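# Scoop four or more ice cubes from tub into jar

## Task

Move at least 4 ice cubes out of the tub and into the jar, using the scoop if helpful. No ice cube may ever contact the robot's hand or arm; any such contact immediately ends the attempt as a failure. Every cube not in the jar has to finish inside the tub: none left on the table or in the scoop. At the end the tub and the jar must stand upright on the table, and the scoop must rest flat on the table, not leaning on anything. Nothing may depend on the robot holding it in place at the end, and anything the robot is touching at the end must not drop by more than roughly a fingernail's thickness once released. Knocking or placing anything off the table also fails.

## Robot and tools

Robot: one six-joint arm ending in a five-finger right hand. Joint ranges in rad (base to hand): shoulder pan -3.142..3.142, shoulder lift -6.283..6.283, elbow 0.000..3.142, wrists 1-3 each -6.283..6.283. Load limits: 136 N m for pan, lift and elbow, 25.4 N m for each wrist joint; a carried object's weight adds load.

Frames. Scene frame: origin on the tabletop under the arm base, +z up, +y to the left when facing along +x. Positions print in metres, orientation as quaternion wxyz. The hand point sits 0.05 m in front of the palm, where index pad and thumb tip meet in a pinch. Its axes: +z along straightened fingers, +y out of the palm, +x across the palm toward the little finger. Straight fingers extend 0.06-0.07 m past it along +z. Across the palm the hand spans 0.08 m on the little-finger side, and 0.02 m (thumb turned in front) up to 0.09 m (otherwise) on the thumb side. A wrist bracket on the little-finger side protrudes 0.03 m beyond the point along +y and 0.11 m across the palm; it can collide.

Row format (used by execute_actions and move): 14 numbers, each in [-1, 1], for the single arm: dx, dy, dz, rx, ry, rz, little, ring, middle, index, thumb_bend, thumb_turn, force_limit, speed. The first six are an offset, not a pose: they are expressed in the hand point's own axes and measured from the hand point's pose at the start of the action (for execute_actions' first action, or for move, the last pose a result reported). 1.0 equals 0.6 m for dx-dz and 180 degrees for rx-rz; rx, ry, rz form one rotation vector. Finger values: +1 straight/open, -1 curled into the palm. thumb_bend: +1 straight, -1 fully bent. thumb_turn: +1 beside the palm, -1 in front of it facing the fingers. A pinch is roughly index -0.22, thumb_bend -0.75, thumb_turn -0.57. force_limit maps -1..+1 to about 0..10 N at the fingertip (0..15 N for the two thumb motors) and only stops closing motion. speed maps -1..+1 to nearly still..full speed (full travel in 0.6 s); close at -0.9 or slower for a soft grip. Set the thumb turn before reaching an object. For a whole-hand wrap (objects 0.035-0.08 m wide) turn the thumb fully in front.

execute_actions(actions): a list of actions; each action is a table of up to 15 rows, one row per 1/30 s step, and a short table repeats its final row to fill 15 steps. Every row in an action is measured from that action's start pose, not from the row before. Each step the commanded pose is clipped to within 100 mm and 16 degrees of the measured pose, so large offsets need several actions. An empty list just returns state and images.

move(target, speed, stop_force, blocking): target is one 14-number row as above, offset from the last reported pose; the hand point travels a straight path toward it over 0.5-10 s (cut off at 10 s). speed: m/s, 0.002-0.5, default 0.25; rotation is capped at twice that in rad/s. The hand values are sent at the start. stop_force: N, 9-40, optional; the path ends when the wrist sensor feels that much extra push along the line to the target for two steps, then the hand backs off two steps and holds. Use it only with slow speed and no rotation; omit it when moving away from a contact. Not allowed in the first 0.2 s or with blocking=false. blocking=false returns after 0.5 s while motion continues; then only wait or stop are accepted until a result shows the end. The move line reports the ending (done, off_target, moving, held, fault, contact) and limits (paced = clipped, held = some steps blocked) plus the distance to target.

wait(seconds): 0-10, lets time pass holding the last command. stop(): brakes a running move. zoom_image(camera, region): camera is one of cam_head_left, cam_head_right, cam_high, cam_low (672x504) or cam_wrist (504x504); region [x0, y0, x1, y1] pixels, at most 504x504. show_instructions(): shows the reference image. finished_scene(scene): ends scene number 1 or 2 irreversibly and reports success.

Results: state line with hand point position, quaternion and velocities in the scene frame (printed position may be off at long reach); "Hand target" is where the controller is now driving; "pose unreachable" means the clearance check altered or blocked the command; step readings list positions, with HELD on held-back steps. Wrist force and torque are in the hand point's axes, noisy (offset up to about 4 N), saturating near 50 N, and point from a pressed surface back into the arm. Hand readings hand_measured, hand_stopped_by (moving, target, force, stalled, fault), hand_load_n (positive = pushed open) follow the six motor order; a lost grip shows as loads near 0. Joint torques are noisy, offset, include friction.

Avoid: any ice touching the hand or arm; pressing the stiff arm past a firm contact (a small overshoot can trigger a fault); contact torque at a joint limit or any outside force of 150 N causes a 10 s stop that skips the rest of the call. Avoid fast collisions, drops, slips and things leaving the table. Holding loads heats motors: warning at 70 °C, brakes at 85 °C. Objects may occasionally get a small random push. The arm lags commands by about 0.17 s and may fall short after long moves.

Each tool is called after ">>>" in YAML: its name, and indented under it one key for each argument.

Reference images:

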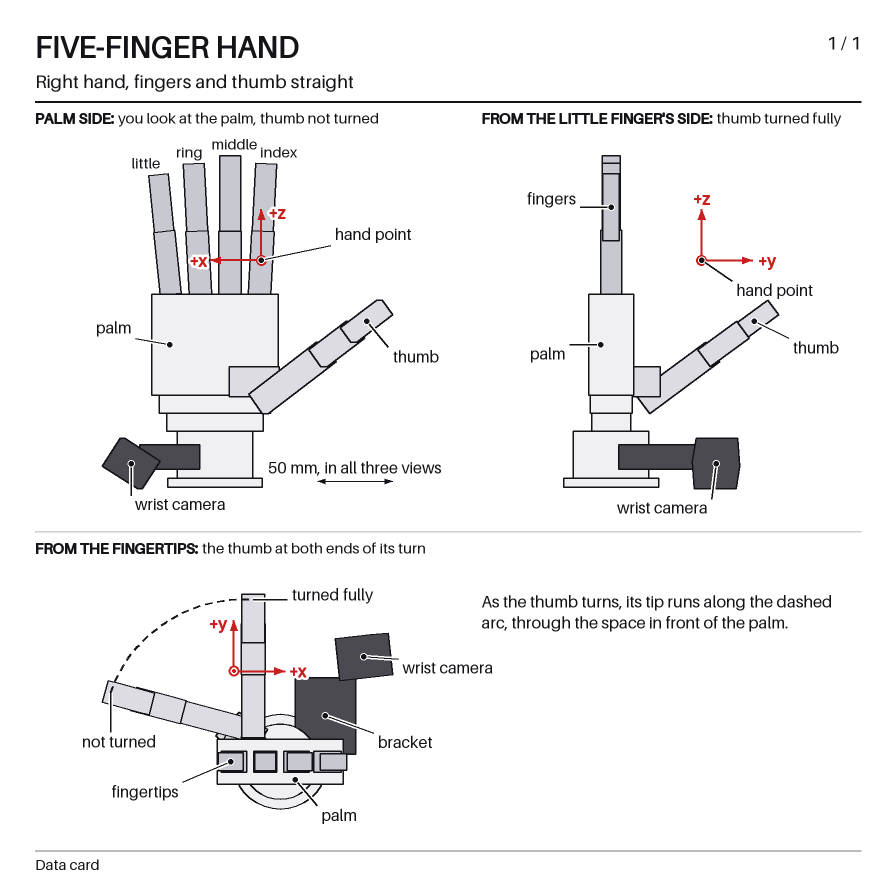

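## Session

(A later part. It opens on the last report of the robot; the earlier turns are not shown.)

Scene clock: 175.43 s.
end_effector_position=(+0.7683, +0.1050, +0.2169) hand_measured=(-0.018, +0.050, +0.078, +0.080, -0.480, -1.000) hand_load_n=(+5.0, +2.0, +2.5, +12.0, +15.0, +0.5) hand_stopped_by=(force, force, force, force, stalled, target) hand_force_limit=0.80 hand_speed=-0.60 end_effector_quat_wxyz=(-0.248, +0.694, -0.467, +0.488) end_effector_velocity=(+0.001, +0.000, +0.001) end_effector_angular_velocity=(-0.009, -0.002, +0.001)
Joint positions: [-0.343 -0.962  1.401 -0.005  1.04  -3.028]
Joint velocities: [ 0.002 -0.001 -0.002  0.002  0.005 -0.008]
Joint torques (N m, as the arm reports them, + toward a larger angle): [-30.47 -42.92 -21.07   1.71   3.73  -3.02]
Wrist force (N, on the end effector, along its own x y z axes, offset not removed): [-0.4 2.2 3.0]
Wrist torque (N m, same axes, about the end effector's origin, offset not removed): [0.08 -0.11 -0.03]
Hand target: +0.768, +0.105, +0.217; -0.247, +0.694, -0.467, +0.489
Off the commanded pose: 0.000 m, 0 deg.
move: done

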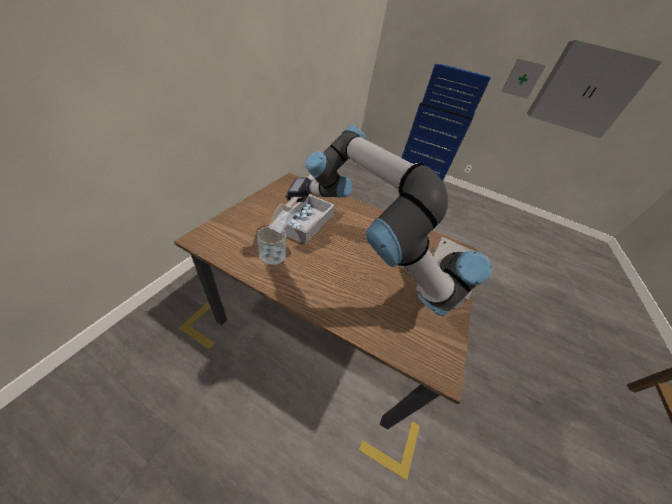

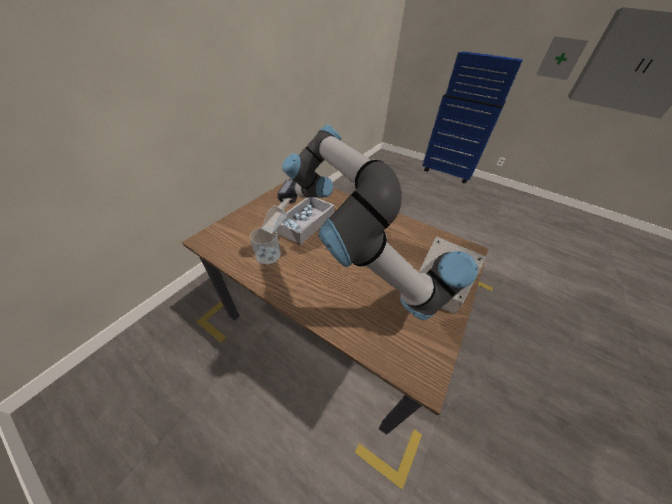

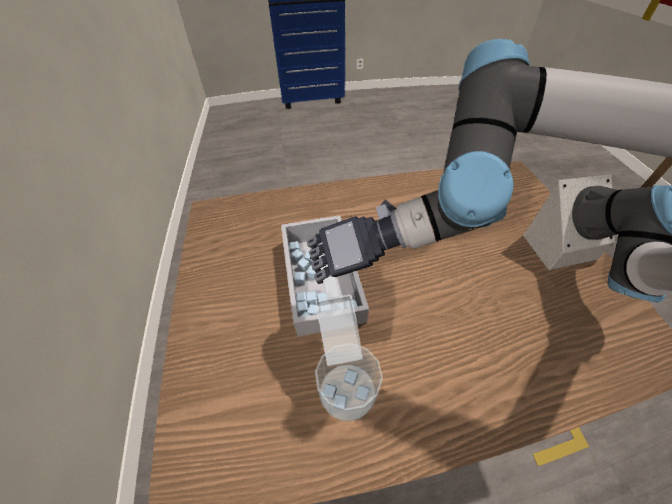

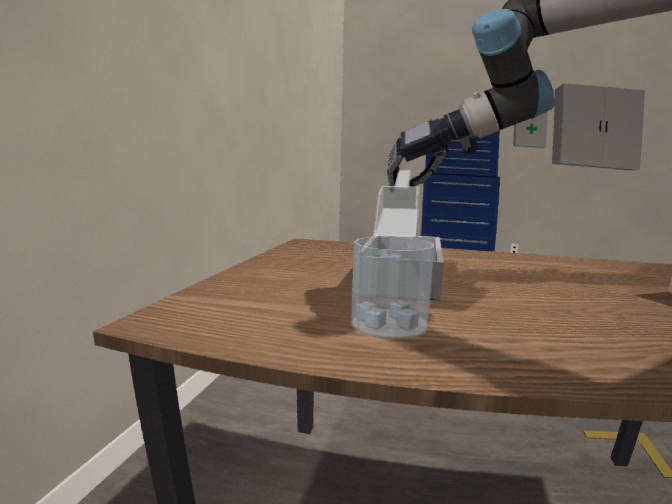

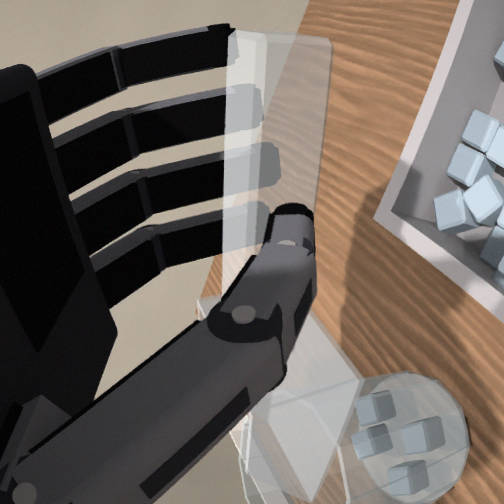

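>>> move:
  target: [0,0,0,0,-0.047,0.094,-0.7,-0.7,-0.7,-0.7,-0.5,-1,0.8,-0.6]

>>> move:
  target: [0,0.15,-0.297,0,0,0,-0.7,-0.7,-0.7,-0.7,-0.5,-1,0.8,-0.6]

>>> move:
  target: [0,0.265,0.134,0,0,0,-0.7,-0.7,-0.7,-0.7,-0.5,-1,0.8,-0.6]
  speed: 0.1

>>> move:
  target: [0,0,0,0,0,0,0.4,0.4,0.4,0.4,-0.2,-1,0.8,-0.3]

>>> move:
  target: [0,-0.12,-0.06,0,0,0,0.4,0.4,0.4,0.4,-0.2,-1,0.8,-0.3]

>>> finished_scene:
  scene: 1

Scene clock: 186.20 s.
end_effector_position=(+0.7683, +0.1049, +0.2168) hand_measured=(-0.018, +0.050, +0.078, +0.080, -0.480, -1.000) hand_load_n=(+5.0, +2.0, +2.5, +12.0, +15.0, +0.5) hand_stopped_by=(force, force, force, force, stalled, target) hand_force_limit=0.80 hand_speed=-0.60 end_effector_quat_wxyz=(-0.350, +0.652, -0.544, +0.394) end_effector_velocity=(+0.000, -0.003, +0.001) end_effector_angular_velocity=(+0.006, -0.003, -0.003)
Joint positions: [-0.411 -0.906  1.398 -0.085  0.836 -2.74 ]
Joint velocities: [-0.004  0.002  0.002 -0.006 -0.002  0.008]
Joint torques (N m, as the arm reports them, + toward a larger angle): [-45.57 -13.47  -7.72  -2.89  -1.81   2.81]
Wrist force (N, on the end effector, along its own x y z axes, offset not removed): [-0.4 3.7 1.0]
Wrist torque (N m, same axes, about the end effector's origin, offset not removed): [0.20 0.07 0.10]
Hand target: +0.768, +0.105, +0.217; -0.350, +0.652, -0.544, +0.394
Off the commanded pose: 0.000 m, 0 deg.
move: done

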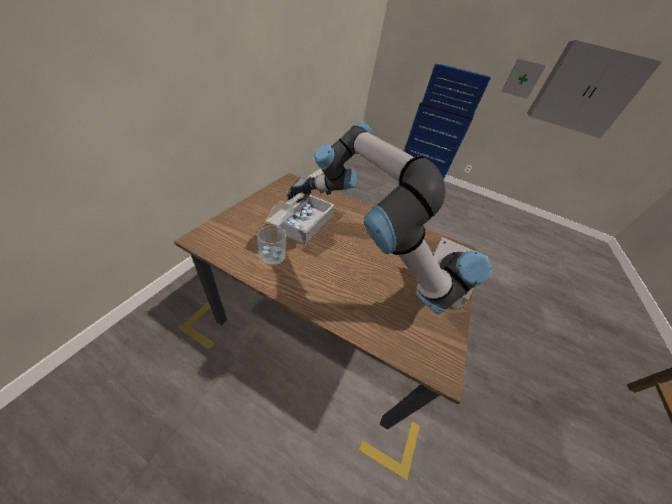

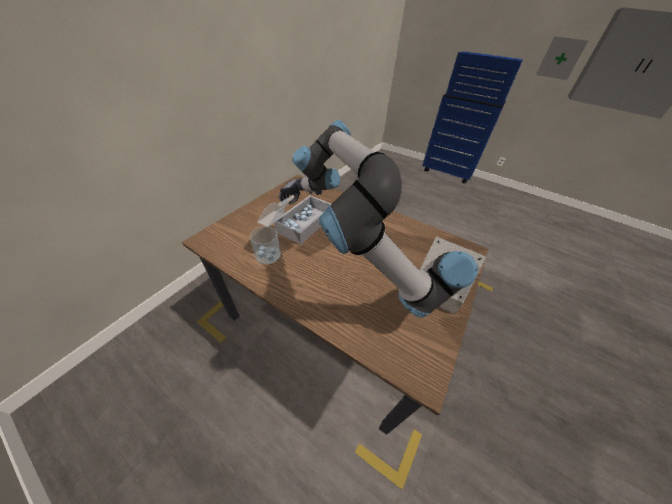

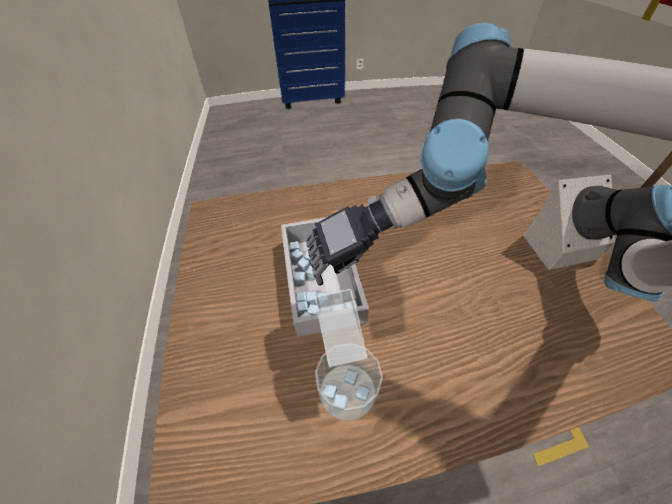

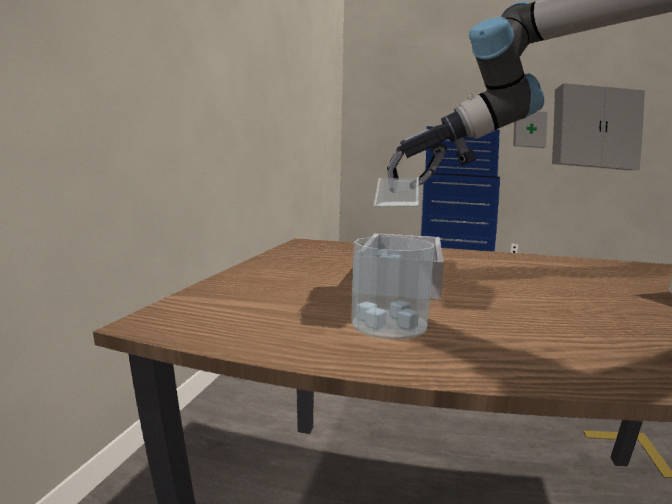

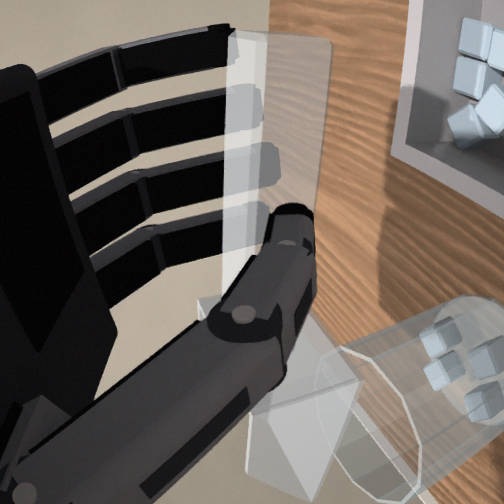

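Scene clock: 187.57 s.
end_effector_position=(+0.5697, +0.0853, +0.2163) hand_measured=(-0.018, +0.050, +0.078, +0.080, -0.480, -1.000) hand_load_n=(+5.0, +2.0, +2.5, +12.0, +15.0, +0.5) hand_stopped_by=(force, force, force, force, stalled, target) hand_force_limit=0.80 hand_speed=-0.60 end_effector_quat_wxyz=(-0.350, +0.652, -0.544, +0.395) end_effector_velocity=(-0.001, +0.000, -0.000) end_effector_angular_velocity=(-0.000, +0.001, +0.001)
Joint positions: [-0.654 -1.236  2.003 -0.235  0.619 -2.906]
Joint velocities: [-0.001 -0.001  0.002  0.001 -0.002 -0.002]
Joint torques (N m, as the arm reports them, + toward a larger angle): [-33.08 -24.55  -9.2    1.72  -2.05  -2.61]
Wrist force (N, on the end effector, along its own x y z axes, offset not removed): [0.8 3.4 0.5]
Wrist torque (N m, same axes, about the end effector's origin, offset not removed): [0.29 -0.19 0.01]
Hand target: +0.570, +0.085, +0.216; -0.350, +0.652, -0.544, +0.395
Off the commanded pose: 0.000 m, 0 deg.
move: done

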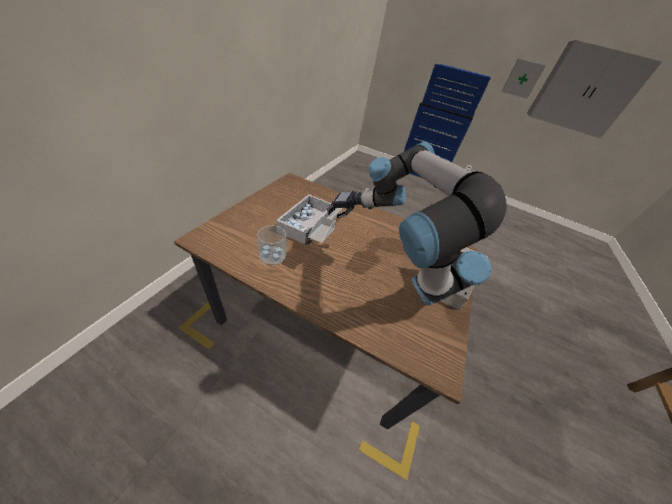

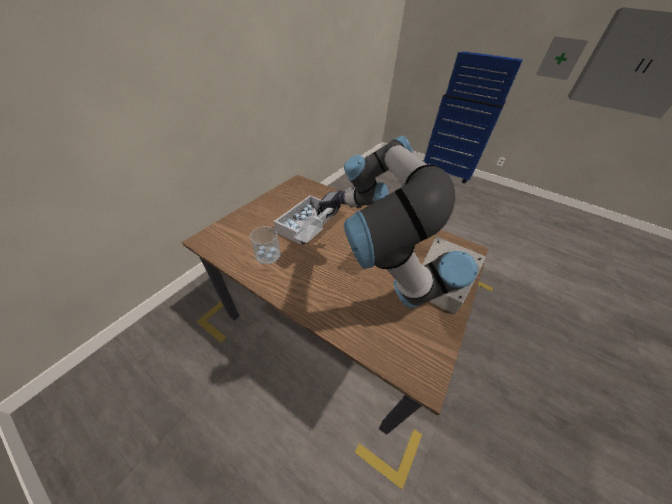

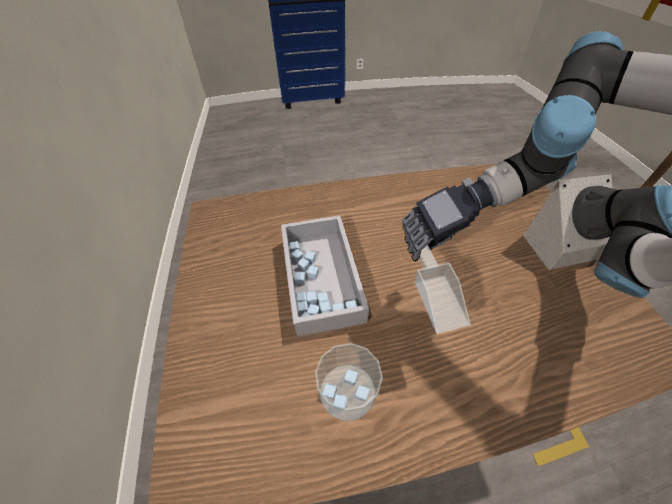

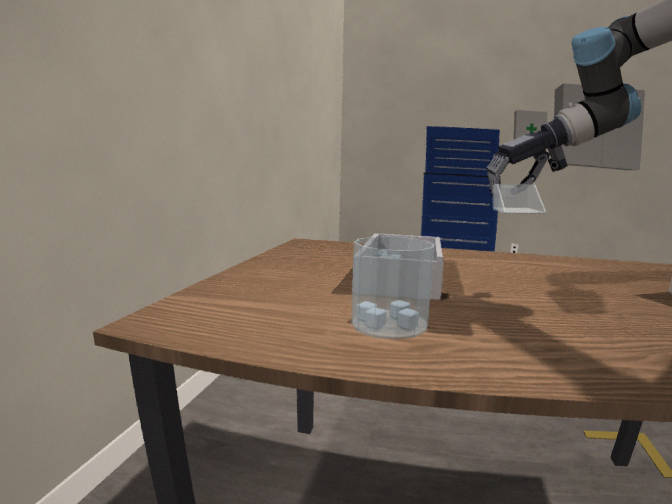

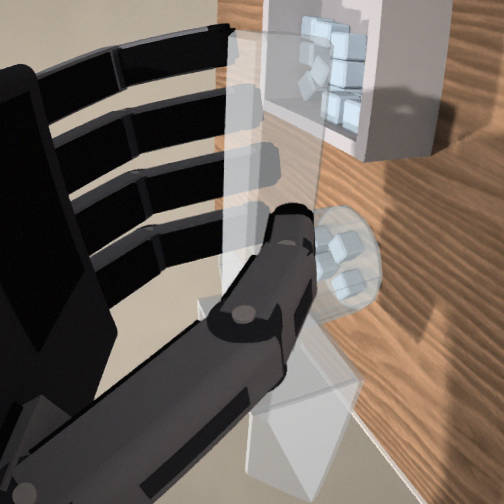

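Scene clock: 189.77 s.
end_effector_position=(+0.5726, +0.0619, +0.0397) hand_measured=(-0.018, +0.050, +0.078, +0.080, -0.480, -1.000) hand_load_n=(+5.0, +2.0, +2.5, +12.0, +15.0, +0.5) hand_stopped_by=(force, force, force, force, stalled, target) hand_force_limit=0.80 hand_speed=-0.60 end_effector_quat_wxyz=(-0.350, +0.652, -0.544, +0.394) end_effector_velocity=(+0.002, -0.000, -0.000) end_effector_angular_velocity=(-0.002, -0.003, +0.002)
Joint positions: [-0.392 -0.982  2.142 -0.76   0.854 -2.729]
Joint velocities: [ 0.002  0.002 -0.002 -0.004  0.002  0.001]
Joint torques (N m, as the arm reports them, + toward a larger angle): [-23.12  -5.63 -16.83  -2.62   3.27   2.66]
Wrist force (N, on the end effector, along its own x y z axes, offset not removed): [0.0 5.1 2.0]
Wrist torque (N m, same axes, about the end effector's origin, offset not removed): [0.67 0.09 0.00]
Hand target: +0.573, +0.062, +0.040; -0.350, +0.652, -0.544, +0.394
Off the commanded pose: 0.000 m, 0 deg.
move: done

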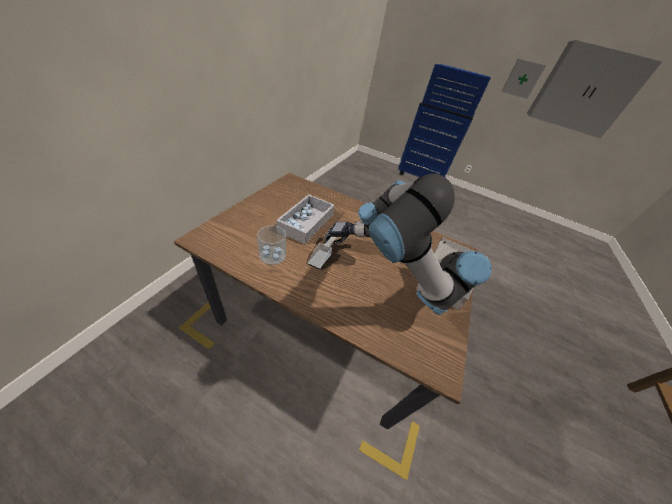

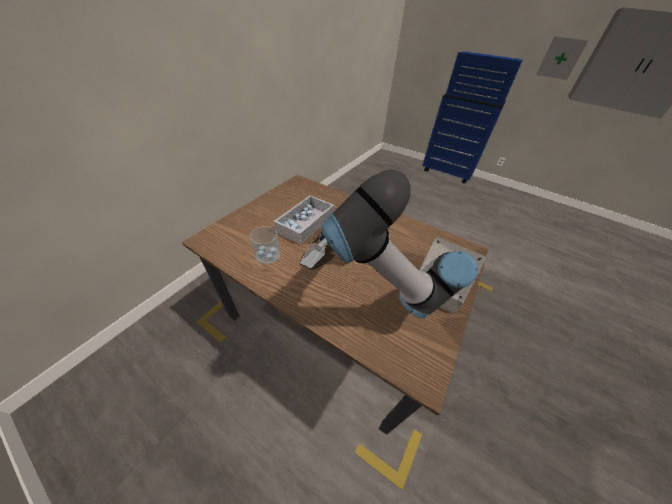

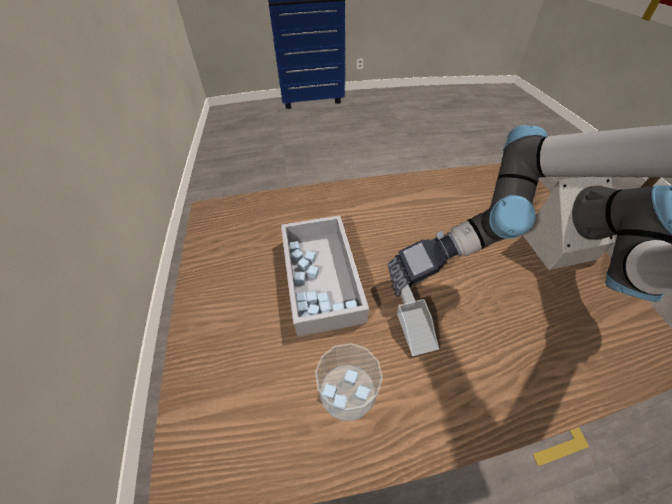

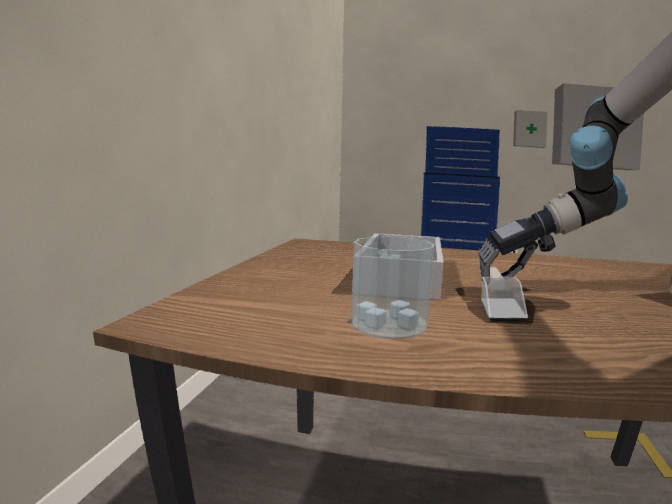

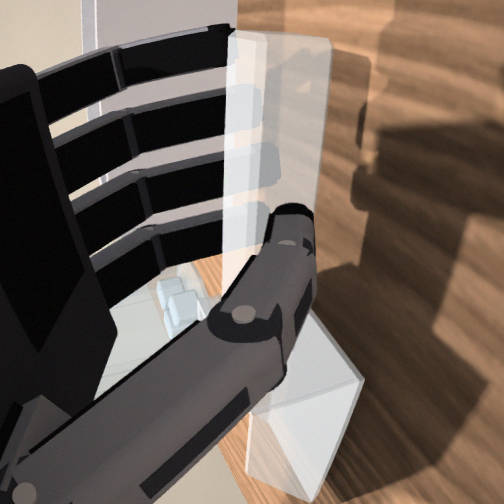

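Scene clock: 190.43 s.
end_effector_position=(+0.5727, +0.0619, +0.0396) hand_measured=(+0.400, +0.400, +0.400, +0.400, -0.200, -1.000) hand_load_n=(+0.0, +0.0, +0.0, +0.0, +0.0, +0.0) hand_stopped_by=(target, target, target, target, target, target) hand_force_limit=0.80 hand_speed=-0.30 end_effector_quat_wxyz=(-0.350, +0.652, -0.544, +0.394) end_effector_velocity=(-0.001, +0.000, -0.001) end_effector_angular_velocity=(+0.001, +0.002, +0.000)
Joint positions: [-0.392 -0.982  2.142 -0.76   0.854 -2.729]
Joint velocities: [ 0.001  0.     0.001  0.001 -0.001 -0.   ]
Joint torques (N m, as the arm reports them, + toward a larger angle): [-33.05 -31.18  -9.33   1.64   0.02   0.49]
Wrist force (N, on the end effector, along its own x y z axes, offset not removed): [2.3 2.7 -0.1]
Wrist torque (N m, same axes, about the end effector's origin, offset not removed): [0.39 -0.33 0.17]
Hand target: +0.573, +0.062, +0.040; -0.350, +0.652, -0.544, +0.394
Off the commanded pose: 0.000 m, 0 deg.
move: done

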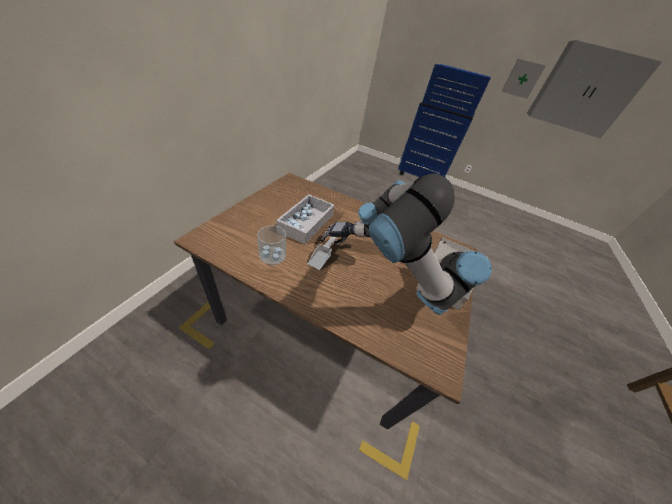

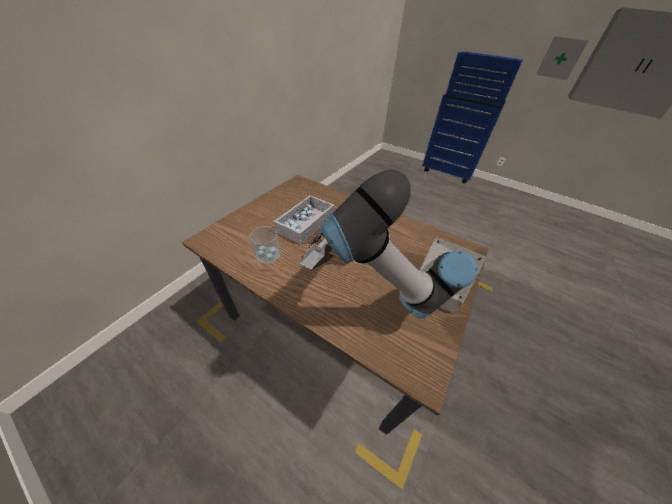

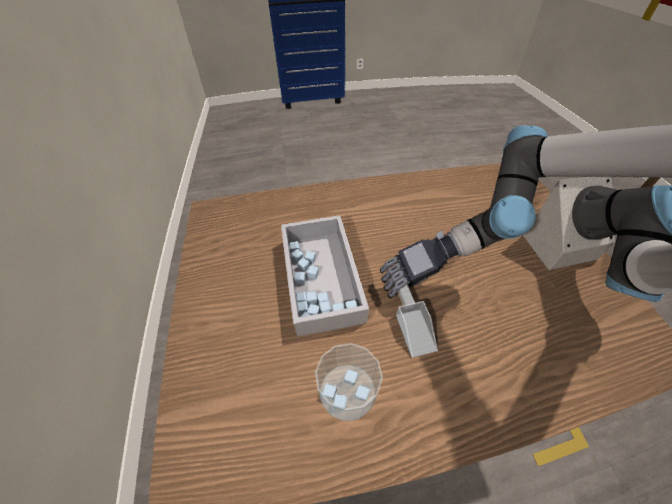

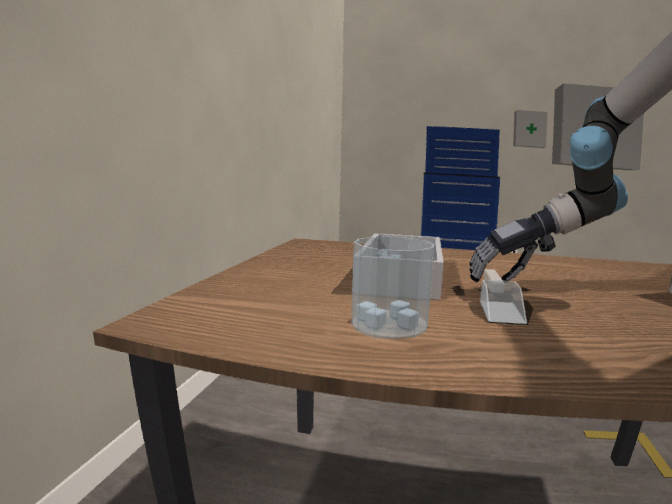

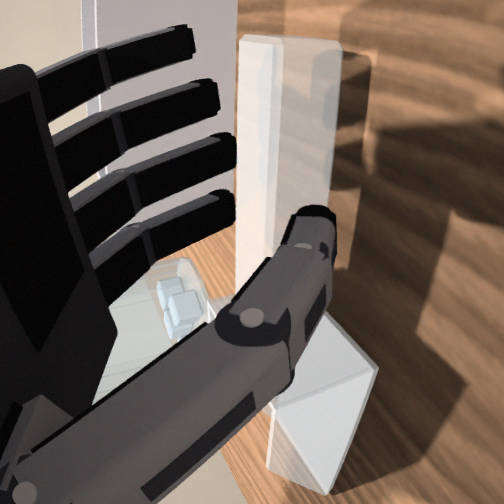

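Scene clock: 191.33 s.
end_effector_position=(+0.5717, +0.0725, +0.1194) hand_measured=(+0.400, +0.400, +0.400, +0.400, -0.200, -1.000) hand_load_n=(+0.0, +0.0, +0.0, +0.0, +0.0, +0.0) hand_stopped_by=(target, target, target, target, target, target) hand_force_limit=0.80 hand_speed=-0.30 end_effector_quat_wxyz=(-0.350, +0.652, -0.544, +0.395) end_effector_velocity=(+0.000, +0.000, +0.002) end_effector_angular_velocity=(-0.000, -0.000, -0.000)
Joint positions: [-0.516 -1.12   2.106 -0.535  0.741 -2.801]
Joint velocities: [-0.003 -0.003 -0.002  0.006 -0.002 -0.001]
Joint torques (N m, as the arm reports them, + toward a larger angle): [-34.61 -29.6  -20.08   1.88  -1.79  -2.5 ]
Wrist force (N, on the end effector, along its own x y z axes, offset not removed): [0.4 2.5 2.3]
Wrist torque (N m, same axes, about the end effector's origin, offset not removed): [0.16 -0.09 0.08]
Hand target: +0.572, +0.072, +0.119; -0.350, +0.652, -0.544, +0.394
Off the commanded pose: 0.000 m, 0 deg.
move: done

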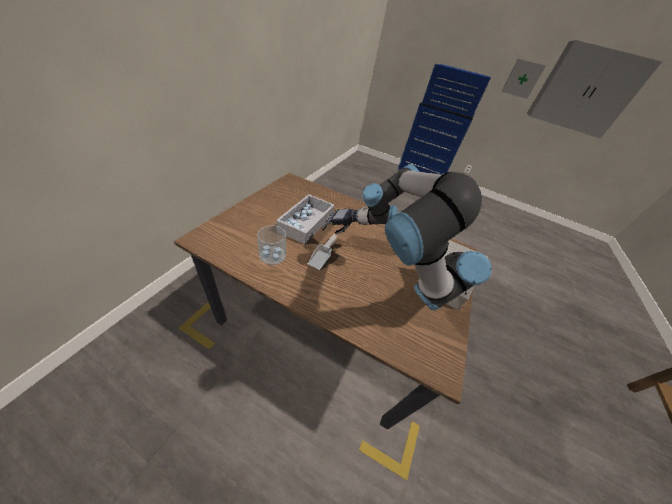

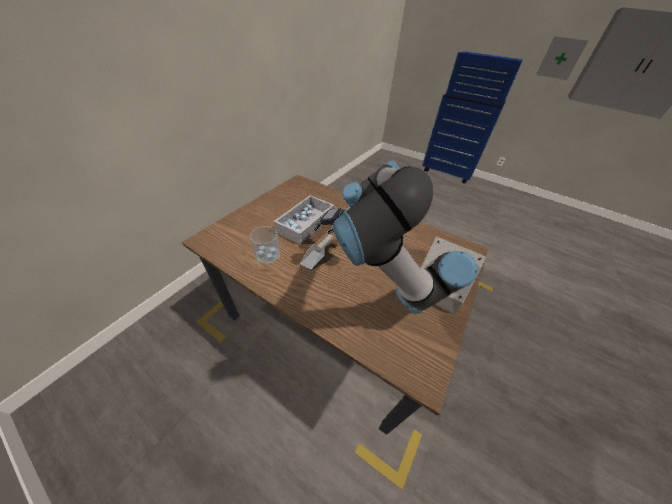

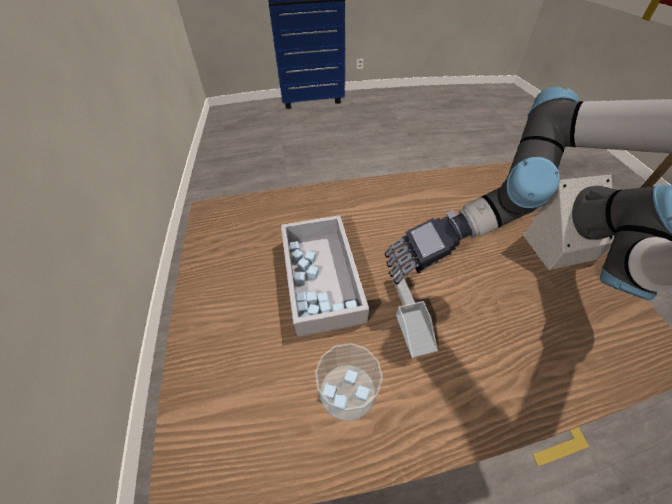

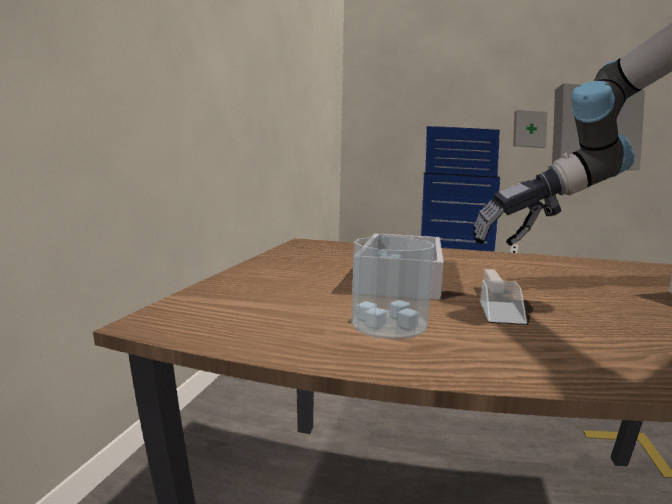

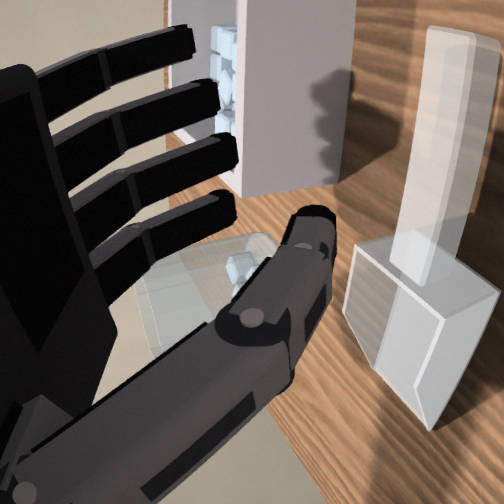

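The scene is finished: the task was done.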